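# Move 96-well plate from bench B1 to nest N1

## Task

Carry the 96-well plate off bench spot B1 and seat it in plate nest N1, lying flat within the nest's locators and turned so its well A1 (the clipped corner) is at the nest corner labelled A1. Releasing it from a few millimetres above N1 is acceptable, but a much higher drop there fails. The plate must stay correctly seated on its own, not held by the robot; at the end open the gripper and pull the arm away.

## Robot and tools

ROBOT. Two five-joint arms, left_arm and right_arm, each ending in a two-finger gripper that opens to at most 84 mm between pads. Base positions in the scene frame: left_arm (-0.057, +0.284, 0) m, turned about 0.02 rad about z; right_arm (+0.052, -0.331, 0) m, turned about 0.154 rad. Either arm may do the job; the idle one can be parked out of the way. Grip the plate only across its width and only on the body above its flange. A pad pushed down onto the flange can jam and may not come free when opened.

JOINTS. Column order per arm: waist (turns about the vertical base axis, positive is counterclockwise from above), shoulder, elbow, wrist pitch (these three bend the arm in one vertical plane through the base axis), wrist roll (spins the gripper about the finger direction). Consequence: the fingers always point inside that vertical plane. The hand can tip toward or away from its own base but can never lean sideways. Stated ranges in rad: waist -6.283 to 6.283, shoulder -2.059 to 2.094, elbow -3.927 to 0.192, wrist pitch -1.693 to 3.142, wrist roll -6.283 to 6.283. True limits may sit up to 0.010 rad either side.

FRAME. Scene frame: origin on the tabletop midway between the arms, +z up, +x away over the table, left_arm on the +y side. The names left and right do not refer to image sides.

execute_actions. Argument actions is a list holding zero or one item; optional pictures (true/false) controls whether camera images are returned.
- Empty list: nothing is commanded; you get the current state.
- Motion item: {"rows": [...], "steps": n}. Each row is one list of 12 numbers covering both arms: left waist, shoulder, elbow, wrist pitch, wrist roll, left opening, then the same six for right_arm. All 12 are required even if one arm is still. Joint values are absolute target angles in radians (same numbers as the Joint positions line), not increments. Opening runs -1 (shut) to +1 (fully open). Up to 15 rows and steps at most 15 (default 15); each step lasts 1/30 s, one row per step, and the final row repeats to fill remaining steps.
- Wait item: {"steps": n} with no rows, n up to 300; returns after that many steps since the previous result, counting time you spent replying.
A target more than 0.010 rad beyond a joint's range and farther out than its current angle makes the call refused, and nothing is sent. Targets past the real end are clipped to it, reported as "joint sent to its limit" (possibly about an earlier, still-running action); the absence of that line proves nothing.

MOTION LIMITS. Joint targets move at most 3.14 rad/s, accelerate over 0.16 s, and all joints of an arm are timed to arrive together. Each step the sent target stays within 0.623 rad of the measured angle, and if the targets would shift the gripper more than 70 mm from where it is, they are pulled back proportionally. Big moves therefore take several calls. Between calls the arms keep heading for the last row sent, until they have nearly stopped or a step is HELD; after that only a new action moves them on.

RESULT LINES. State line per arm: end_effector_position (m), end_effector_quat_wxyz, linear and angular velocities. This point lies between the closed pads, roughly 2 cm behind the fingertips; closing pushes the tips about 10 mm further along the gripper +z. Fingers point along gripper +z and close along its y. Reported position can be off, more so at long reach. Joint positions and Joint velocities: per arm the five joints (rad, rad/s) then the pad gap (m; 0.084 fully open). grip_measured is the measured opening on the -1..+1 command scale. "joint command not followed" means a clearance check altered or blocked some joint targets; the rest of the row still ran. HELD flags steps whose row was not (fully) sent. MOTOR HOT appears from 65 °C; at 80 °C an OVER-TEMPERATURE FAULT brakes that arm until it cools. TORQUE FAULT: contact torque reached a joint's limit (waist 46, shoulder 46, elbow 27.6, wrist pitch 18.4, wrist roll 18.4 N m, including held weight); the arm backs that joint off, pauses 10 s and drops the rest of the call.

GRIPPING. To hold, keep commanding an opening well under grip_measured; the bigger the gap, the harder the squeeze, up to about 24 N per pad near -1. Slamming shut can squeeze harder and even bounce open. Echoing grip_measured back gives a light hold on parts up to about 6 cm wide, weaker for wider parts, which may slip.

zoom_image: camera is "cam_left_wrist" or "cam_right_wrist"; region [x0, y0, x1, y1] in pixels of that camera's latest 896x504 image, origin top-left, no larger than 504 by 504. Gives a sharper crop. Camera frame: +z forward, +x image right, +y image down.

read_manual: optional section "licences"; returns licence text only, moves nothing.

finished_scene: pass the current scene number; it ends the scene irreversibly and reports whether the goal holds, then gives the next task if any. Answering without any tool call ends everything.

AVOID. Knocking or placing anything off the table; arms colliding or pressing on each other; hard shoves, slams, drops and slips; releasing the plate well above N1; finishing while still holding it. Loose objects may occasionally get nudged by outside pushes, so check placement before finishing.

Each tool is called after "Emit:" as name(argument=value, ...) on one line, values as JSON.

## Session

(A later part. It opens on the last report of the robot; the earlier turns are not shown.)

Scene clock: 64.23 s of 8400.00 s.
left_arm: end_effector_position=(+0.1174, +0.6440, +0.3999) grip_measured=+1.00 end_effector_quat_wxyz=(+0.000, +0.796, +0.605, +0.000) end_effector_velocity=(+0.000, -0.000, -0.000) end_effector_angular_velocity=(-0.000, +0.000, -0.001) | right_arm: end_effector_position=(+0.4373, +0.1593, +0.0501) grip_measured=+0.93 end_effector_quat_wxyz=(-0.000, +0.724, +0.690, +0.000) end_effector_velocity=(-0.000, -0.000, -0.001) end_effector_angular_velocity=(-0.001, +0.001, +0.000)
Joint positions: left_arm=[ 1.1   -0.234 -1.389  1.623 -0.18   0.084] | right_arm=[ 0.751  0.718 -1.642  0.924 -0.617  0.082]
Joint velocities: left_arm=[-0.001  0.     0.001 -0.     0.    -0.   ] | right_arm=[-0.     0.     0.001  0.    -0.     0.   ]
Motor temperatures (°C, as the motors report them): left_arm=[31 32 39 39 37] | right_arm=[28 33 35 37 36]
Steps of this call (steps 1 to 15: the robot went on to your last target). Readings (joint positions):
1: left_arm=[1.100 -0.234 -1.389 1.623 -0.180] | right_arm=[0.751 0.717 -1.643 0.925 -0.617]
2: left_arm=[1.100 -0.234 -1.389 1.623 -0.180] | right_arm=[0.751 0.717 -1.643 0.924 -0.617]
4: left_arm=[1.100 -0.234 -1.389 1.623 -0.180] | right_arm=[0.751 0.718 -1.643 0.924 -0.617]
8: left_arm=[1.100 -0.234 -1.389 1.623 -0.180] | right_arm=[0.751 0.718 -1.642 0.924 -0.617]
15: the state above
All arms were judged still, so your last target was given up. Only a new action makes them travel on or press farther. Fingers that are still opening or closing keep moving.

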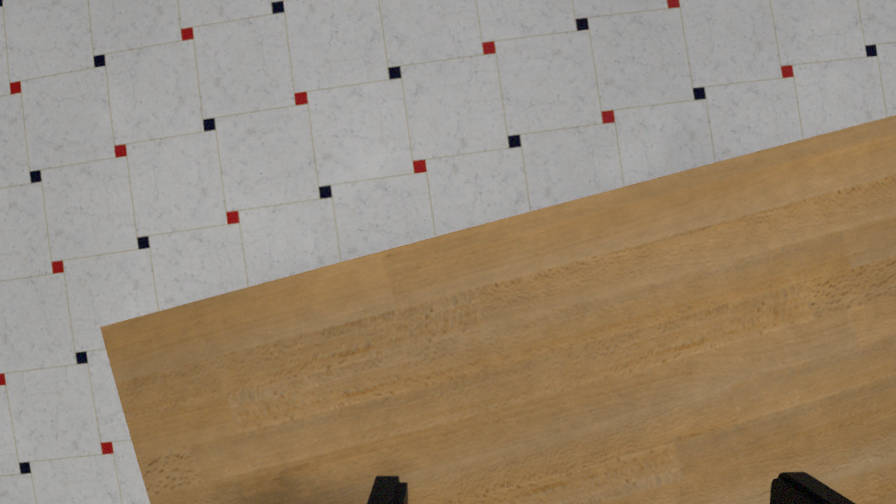

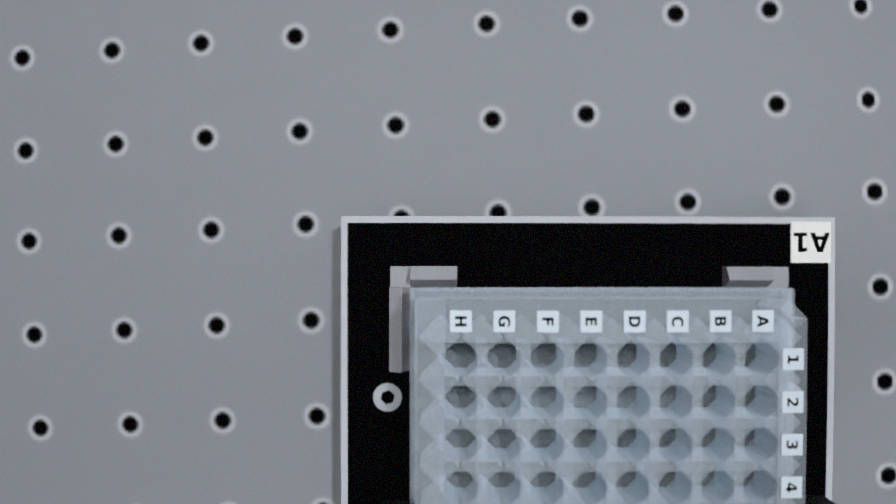

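Emit:
execute_actions(actions=[{"rows":[[1.1,-0.234,-1.389,1.623,-0.18,1,0.751,0.7165,-1.6393,0.9228,-0.6169,0],[1.1,-0.234,-1.389,1.623,-0.18,1,0.751,0.7178,-1.639,0.9212,-0.6169,0],[1.1,-0.234,-1.389,1.623,-0.18,1,0.751,0.7191,-1.6387,0.9196,-0.6169,0],[1.1,-0.234,-1.389,1.623,-0.18,1,0.751,0.7205,-1.6385,0.918,-0.6169,0],[1.1,-0.234,-1.389,1.623,-0.18,1,0.751,0.7218,-1.6382,0.9164,-0.6169,0],[1.1,-0.234,-1.389,1.623,-0.18,1,0.751,0.7231,-1.6379,0.9148,-0.6169,0],[1.1,-0.234,-1.389,1.623,-0.18,1,0.751,0.7245,-1.6376,0.9131,-0.6169,0],[1.1,-0.234,-1.389,1.623,-0.18,1,0.751,0.7258,-1.6373,0.9115,-0.6169,0],[1.1,-0.234,-1.389,1.623,-0.18,1,0.751,0.7271,-1.637,0.9099,-0.6169,0],[1.1,-0.234,-1.389,1.623,-0.18,1,0.751,0.7285,-1.6368,0.9083,-0.6169,0],[1.1,-0.234,-1.389,1.623,-0.18,1,0.751,0.7298,-1.6365,0.9067,-0.6169,0],[1.1,-0.234,-1.389,1.623,-0.18,1,0.751,0.7311,-1.6362,0.9051,-0.6169,0]],"steps":15}], pictures=false)

Emit:
execute_actions(actions=[{"steps":20}])

Emit:
zoom_image(camera="cam_right_wrist", region=[330, 220, 480, 370])

Emit:
zoom_image(camera="cam_right_wrist", region=[700, 220, 850, 370])

Scene clock: 71.70 s of 8400.00 s.
left_arm: end_effector_position=(+0.1174, +0.6440, +0.3999) grip_measured=+1.00 end_effector_quat_wxyz=(+0.000, +0.796, +0.605, +0.000) end_effector_velocity=(-0.000, +0.000, +0.000) end_effector_angular_velocity=(+0.001, -0.000, +0.001) | right_arm: end_effector_position=(+0.4370, +0.1589, +0.0421) grip_measured=+0.93 end_effector_quat_wxyz=(-0.000, +0.724, +0.690, +0.000) end_effector_velocity=(+0.002, +0.001, -0.002) end_effector_angular_velocity=(+0.005, -0.004, -0.001)
Joint positions: left_arm=[ 1.1   -0.234 -1.389  1.623 -0.18   0.084] | right_arm=[ 0.751  0.729 -1.637  0.907 -0.617  0.082]
Joint velocities: left_arm=[ 0.001 -0.    -0.    -0.    -0.    -0.   ] | right_arm=[-0.001  0.004 -0.    -0.011 -0.001 -0.   ]
Motor temperatures (°C, as the motors report them): left_arm=[31 32 39 39 37] | right_arm=[28 33 35 37 36]
Steps of this call (steps 1 to 90: nothing new was sent; then 3.97 s passed at rest; steps 91 to 105: all 15 steps of this action). Readings (joint positions):
91: left_arm=[1.100 -0.234 -1.389 1.623 -0.180] | right_arm=[0.751 0.718 -1.642 0.924 -0.617]
92: left_arm=[1.100 -0.234 -1.389 1.623 -0.180] | right_arm=[0.751 0.718 -1.642 0.924 -0.617]
94: left_arm=[1.100 -0.234 -1.389 1.623 -0.180] | right_arm=[0.751 0.718 -1.640 0.922 -0.617]
98: left_arm=[1.100 -0.234 -1.389 1.623 -0.180] | right_arm=[0.751 0.722 -1.638 0.917 -0.617]
105: the state above

Scene clock: 72.37 s of 8400.00 s.
left_arm: end_effector_position=(+0.1174, +0.6440, +0.3999) grip_measured=+1.00 end_effector_quat_wxyz=(+0.000, +0.796, +0.605, +0.000) end_effector_velocity=(-0.000, +0.000, -0.000) end_effector_angular_velocity=(-0.000, +0.000, +0.001) | right_arm: end_effector_position=(+0.4371, +0.1590, +0.0417) grip_measured=+0.94 end_effector_quat_wxyz=(-0.000, +0.724, +0.690, +0.000) end_effector_velocity=(-0.000, -0.001, -0.001) end_effector_angular_velocity=(-0.002, +0.002, -0.000)
Joint positions: left_arm=[ 1.1   -0.234 -1.389  1.623 -0.18   0.084] | right_arm=[ 0.751  0.73  -1.637  0.905 -0.617  0.082]
Joint velocities: left_arm=[ 0.001 -0.     0.001 -0.     0.    -0.   ] | right_arm=[0.    0.001 0.001 0.001 0.    0.   ]
Motor temperatures (°C, as the motors report them): left_arm=[31 32 39 39 37] | right_arm=[28 33 35 37 36]
Steps of this call (steps 1 to 15: the robot went on to your last target; steps 16 to 20: nothing new was sent). Readings (joint positions):
1: left_arm=[1.100 -0.234 -1.389 1.623 -0.180] | right_arm=[0.751 0.730 -1.637 0.907 -0.617]
2: left_arm=[1.100 -0.234 -1.389 1.623 -0.180] | right_arm=[0.751 0.730 -1.637 0.907 -0.617]
4: left_arm=[1.100 -0.234 -1.389 1.623 -0.180] | right_arm=[0.751 0.730 -1.637 0.906 -0.617]
8: left_arm=[1.100 -0.234 -1.389 1.623 -0.180] | right_arm=[0.751 0.730 -1.637 0.906 -0.617]
20: the state above
All arms were judged still, so your last target was given up. Only a new action makes them travel on or press farther. Fingers that are still opening or closing keep moving.

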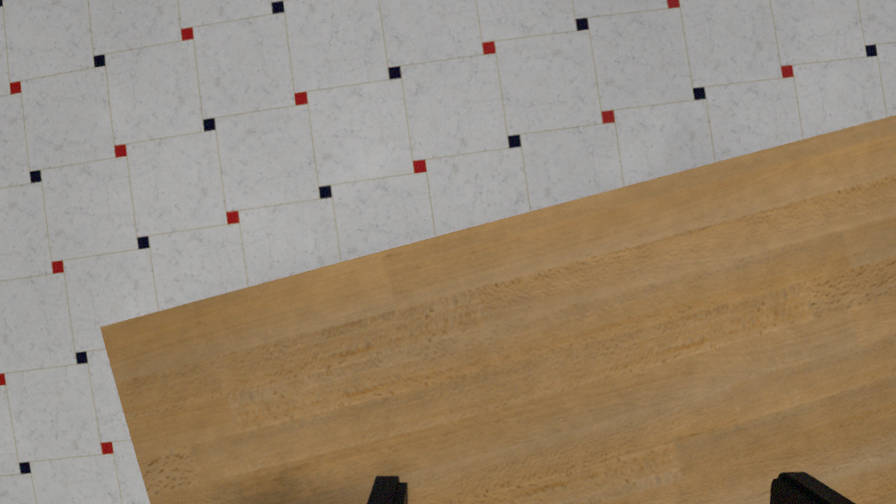

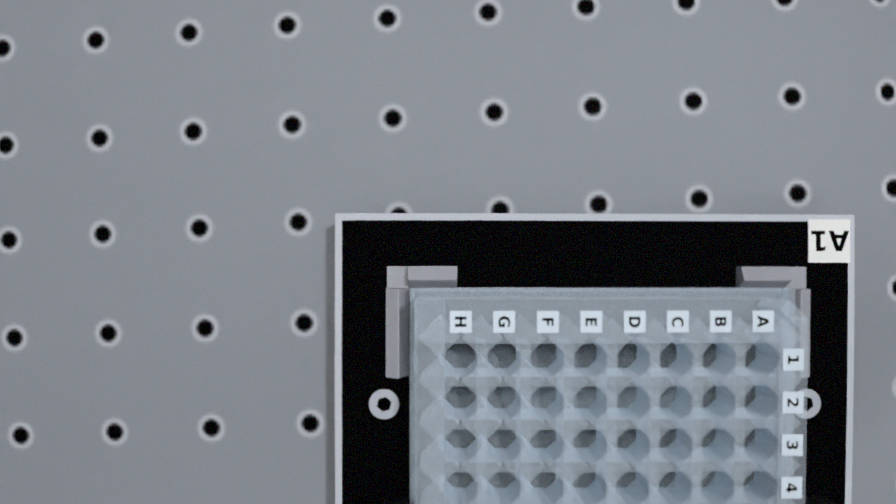

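Region (330, 220, 480, 370) of cam_right_wrist's 896x504 image, scaled by 3.360, with more detail than that image has.

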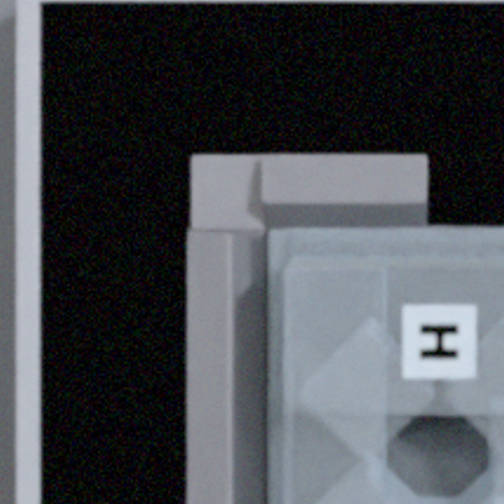

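Region (700, 220, 850, 370) of cam_right_wrist's 896x504 image, scaled by 3.360, with more detail than that image has.

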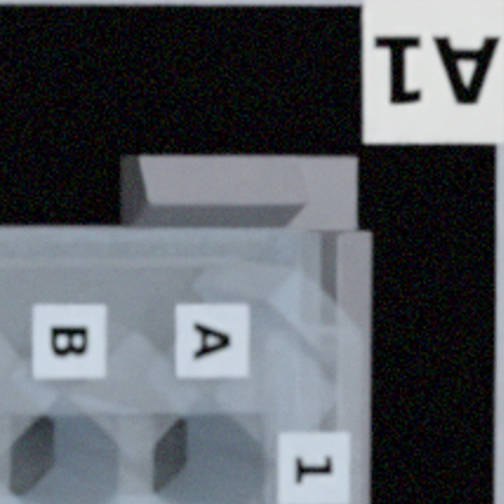

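Emit:
execute_actions(actions=[{"rows":[[1.1,-0.234,-1.389,1.623,-0.18,1,0.751,0.7305,-1.6364,0.9059,-0.6169,0.3],[1.1,-0.234,-1.389,1.623,-0.18,1,0.751,0.73,-1.6365,0.9065,-0.6169,0.6],[1.1,-0.234,-1.389,1.623,-0.18,1,0.751,0.73,-1.6365,0.9065,-0.6169,0.8],[1.1,-0.234,-1.389,1.623,-0.18,1,0.751,0.73,-1.6365,0.9065,-0.6169,0.9],[1.1,-0.234,-1.389,1.623,-0.18,1,0.751,0.73,-1.6365,0.9065,-0.6169,1]],"steps":15}])

Emit:
execute_actions(actions=[{"rows":[[1.1,-0.234,-1.389,1.623,-0.18,1,0.751,0.727,-1.637,0.91,-0.6169,1],[1.1,-0.234,-1.389,1.623,-0.18,1,0.751,0.722,-1.638,0.916,-0.6169,1],[1.1,-0.234,-1.389,1.623,-0.18,1,0.751,0.7165,-1.6393,0.9228,-0.6169,1],[1.1,-0.234,-1.389,1.623,-0.18,1,0.751,0.709,-1.6415,0.9325,-0.6169,1],[1.1,-0.234,-1.389,1.623,-0.18,1,0.751,0.701,-1.644,0.943,-0.6169,1],[1.1,-0.234,-1.389,1.623,-0.18,1,0.751,0.693,-1.6465,0.9535,-0.6169,1],[1.1,-0.234,-1.389,1.623,-0.18,1,0.751,0.685,-1.649,0.964,-0.6169,1],[1.1,-0.234,-1.389,1.623,-0.18,1,0.751,0.677,-1.6515,0.9745,-0.6169,1],[1.1,-0.234,-1.389,1.623,-0.18,1,0.751,0.65,-1.65,1.0,-0.6169,1],[1.1,-0.234,-1.389,1.623,-0.18,1,0.751,0.62,-1.65,1.03,-0.6169,1],[1.1,-0.234,-1.389,1.623,-0.18,1,0.751,0.58,-1.65,1.07,-0.6169,1],[1.1,-0.234,-1.389,1.623,-0.18,1,0.751,0.53,-1.65,1.12,-0.6169,1],[1.1,-0.234,-1.389,1.623,-0.18,1,0.751,0.47,-1.65,1.18,-0.6169,1],[1.1,-0.234,-1.389,1.623,-0.18,1,0.751,0.41,-1.65,1.24,-0.6169,1],[1.1,-0.234,-1.389,1.623,-0.18,1,0.751,0.33,-1.65,1.32,-0.6169,1]],"steps":15}], pictures=false)

Emit:
execute_actions(actions=[{"steps":30}])

Scene clock: 81.07 s of 8400.00 s.
left_arm: end_effector_position=(+0.1174, +0.6440, +0.3999) grip_measured=+1.00 end_effector_quat_wxyz=(+0.000, +0.796, +0.605, +0.000) end_effector_velocity=(-0.001, -0.000, -0.001) end_effector_angular_velocity=(-0.001, +0.001, +0.001) | right_arm: end_effector_position=(+0.4364, +0.1586, +0.0400) grip_measured=+1.00 end_effector_quat_wxyz=(+0.000, +0.724, +0.690, -0.001) end_effector_velocity=(+0.001, -0.003, +0.002) end_effector_angular_velocity=(-0.006, +0.004, -0.005)
Joint positions: left_arm=[ 1.1   -0.234 -1.389  1.623 -0.18   0.084] | right_arm=[ 0.751  0.732 -1.636  0.905 -0.617  0.084]
Joint velocities: left_arm=[ 0.001 -0.     0.001  0.     0.    -0.   ] | right_arm=[-0.005 -0.006  0.002  0.011  0.     0.   ]
Motor temperatures (°C, as the motors report them): left_arm=[31 32 39 39 37] | right_arm=[28 33 34 37 36]
Steps of this call (steps 1 to 90: nothing new was sent; then 5.20 s passed at rest; steps 91 to 105: all 15 steps of this action). Readings (joint positions):
91: left_arm=[1.100 -0.234 -1.389 1.623 -0.180] | right_arm=[0.751 0.731 -1.636 0.905 -0.617]
92: left_arm=[1.100 -0.234 -1.389 1.623 -0.180] | right_arm=[0.751 0.731 -1.636 0.905 -0.617]
94: left_arm=[1.100 -0.234 -1.389 1.623 -0.180] | right_arm=[0.751 0.731 -1.636 0.905 -0.617]
98: left_arm=[1.100 -0.234 -1.389 1.623 -0.180] | right_arm=[0.751 0.733 -1.636 0.903 -0.617]
105: the state above

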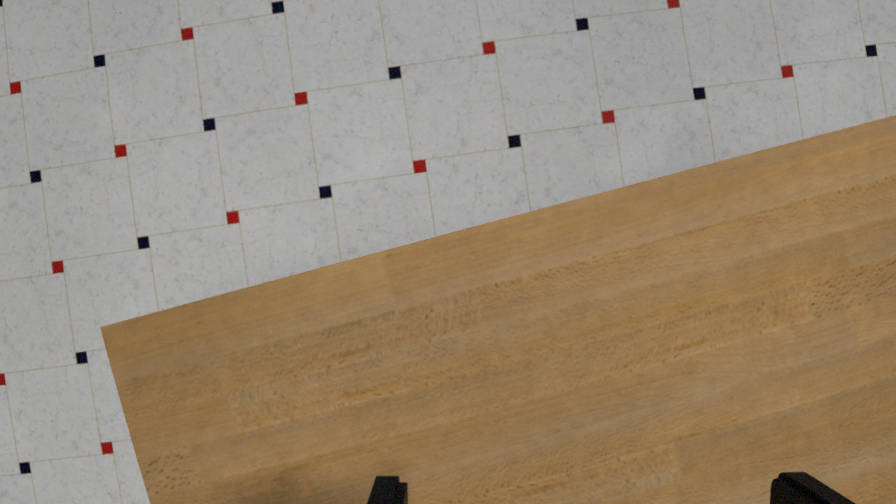

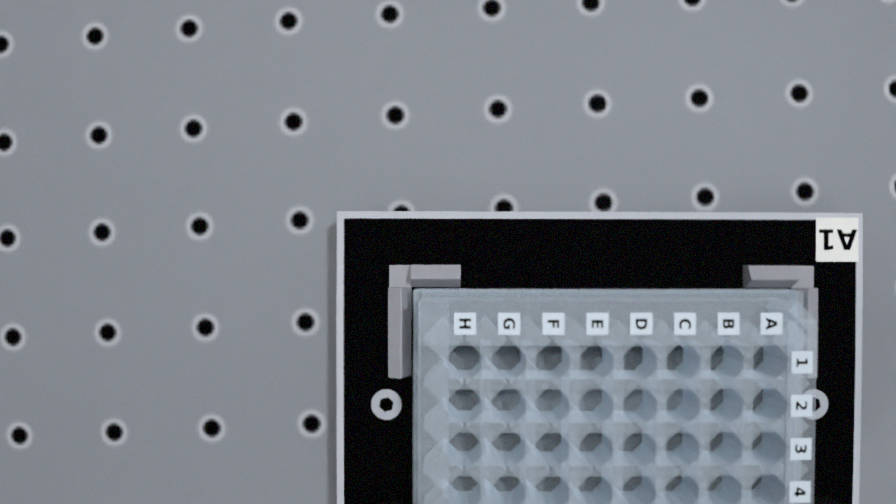

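Scene clock: 81.57 s of 8400.00 s.
left_arm: end_effector_position=(+0.1174, +0.6440, +0.3999) grip_measured=+1.00 end_effector_quat_wxyz=(+0.000, +0.796, +0.605, +0.000) end_effector_velocity=(+0.000, -0.000, +0.000) end_effector_angular_velocity=(+0.000, -0.000, -0.001) | right_arm: end_effector_position=(+0.4310, +0.1512, +0.1286) grip_measured=+1.00 end_effector_quat_wxyz=(+0.000, +0.724, +0.690, -0.001) end_effector_velocity=(-0.036, -0.045, +0.479) end_effector_angular_velocity=(+0.100, -0.078, +0.001)
Joint positions: left_arm=[ 1.1   -0.234 -1.389  1.623 -0.18   0.084] | right_arm=[ 0.751  0.577 -1.649  1.074 -0.617  0.084]
Joint velocities: left_arm=[-0.001 -0.    -0.    -0.    -0.     0.   ] | right_arm=[ 0.001 -0.837 -0.056  0.766  0.     0.   ]
Motor temperatures (°C, as the motors report them): left_arm=[31 32 39 39 37] | right_arm=[28 33 34 37 36]
Steps of this call (steps 1 to 15: all 15 steps of this action). Readings (joint positions):
1: left_arm=[1.100 -0.234 -1.389 1.623 -0.180] | right_arm=[0.751 0.732 -1.636 0.906 -0.617]
2: left_arm=[1.100 -0.234 -1.389 1.623 -0.180] | right_arm=[0.751 0.731 -1.635 0.907 -0.617]
4: left_arm=[1.100 -0.234 -1.389 1.623 -0.180] | right_arm=[0.751 0.728 -1.635 0.914 -0.617]
8: left_arm=[1.100 -0.234 -1.389 1.623 -0.180] | right_arm=[0.751 0.705 -1.641 0.942 -0.617]
15: the state above

Scene clock: 82.57 s of 8400.00 s.
left_arm: end_effector_position=(+0.1174, +0.6440, +0.3999) grip_measured=+1.00 end_effector_quat_wxyz=(+0.000, +0.796, +0.605, +0.000) end_effector_velocity=(+0.000, -0.000, -0.001) end_effector_angular_velocity=(-0.001, +0.000, -0.000) | right_arm: end_effector_position=(+0.4041, +0.1170, +0.2572) grip_measured=+1.00 end_effector_quat_wxyz=(+0.000, +0.724, +0.690, -0.000) end_effector_velocity=(+0.000, +0.000, +0.001) end_effector_angular_velocity=(+0.001, -0.001, -0.000)
Joint positions: left_arm=[ 1.1   -0.234 -1.389  1.623 -0.18   0.084] | right_arm=[ 0.751  0.33  -1.65   1.32  -0.617  0.084]
Joint velocities: left_arm=[-0.     0.     0.001 -0.     0.     0.   ] | right_arm=[ 0.    -0.002 -0.001  0.     0.     0.   ]
Motor temperatures (°C, as the motors report them): left_arm=[31 32 39 39 37] | right_arm=[28 33 34 37 36]
Steps of this call (steps 1 to 30: the robot went on to your last target). Readings (joint positions):
1: left_arm=[1.100 -0.234 -1.389 1.623 -0.180] | right_arm=[0.751 0.550 -1.650 1.099 -0.617]
2: left_arm=[1.100 -0.234 -1.389 1.623 -0.180] | right_arm=[0.751 0.522 -1.651 1.125 -0.617]
4: left_arm=[1.100 -0.234 -1.389 1.623 -0.180] | right_arm=[0.751 0.470 -1.651 1.178 -0.617]
8: left_arm=[1.100 -0.234 -1.389 1.623 -0.180] | right_arm=[0.751 0.369 -1.652 1.278 -0.617]
30: the state above
All arms were judged still, so your last target was given up. Only a new action makes them travel on or press farther. Fingers that are still opening or closing keep moving.

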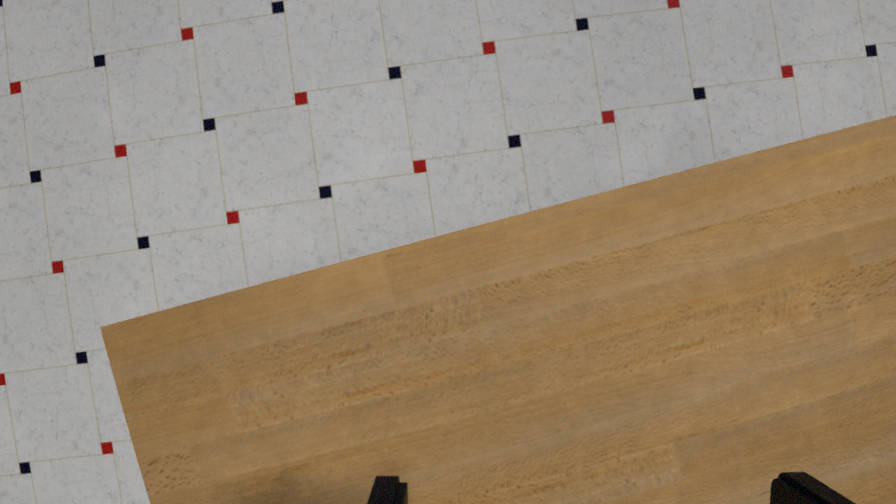

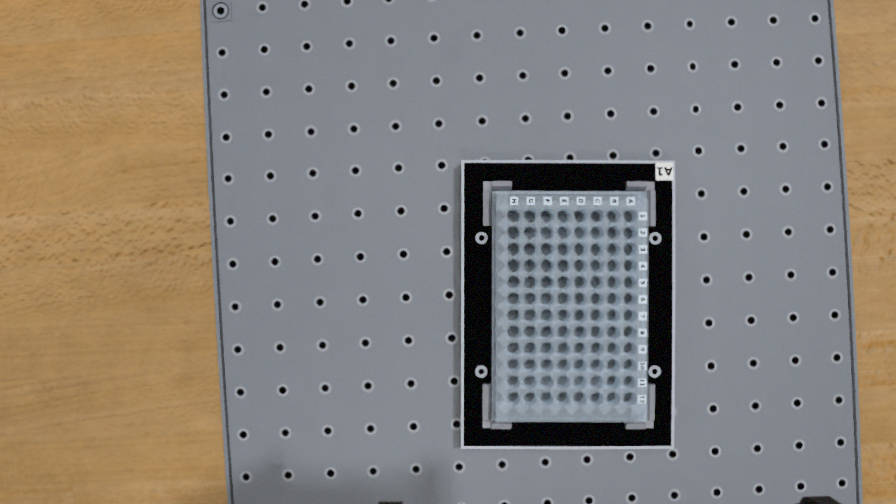

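The plate-to-nest size ratio matches the seated state from scene 1.

Emit:
finished_scene(scene=2)

The scene is finished: the task was done.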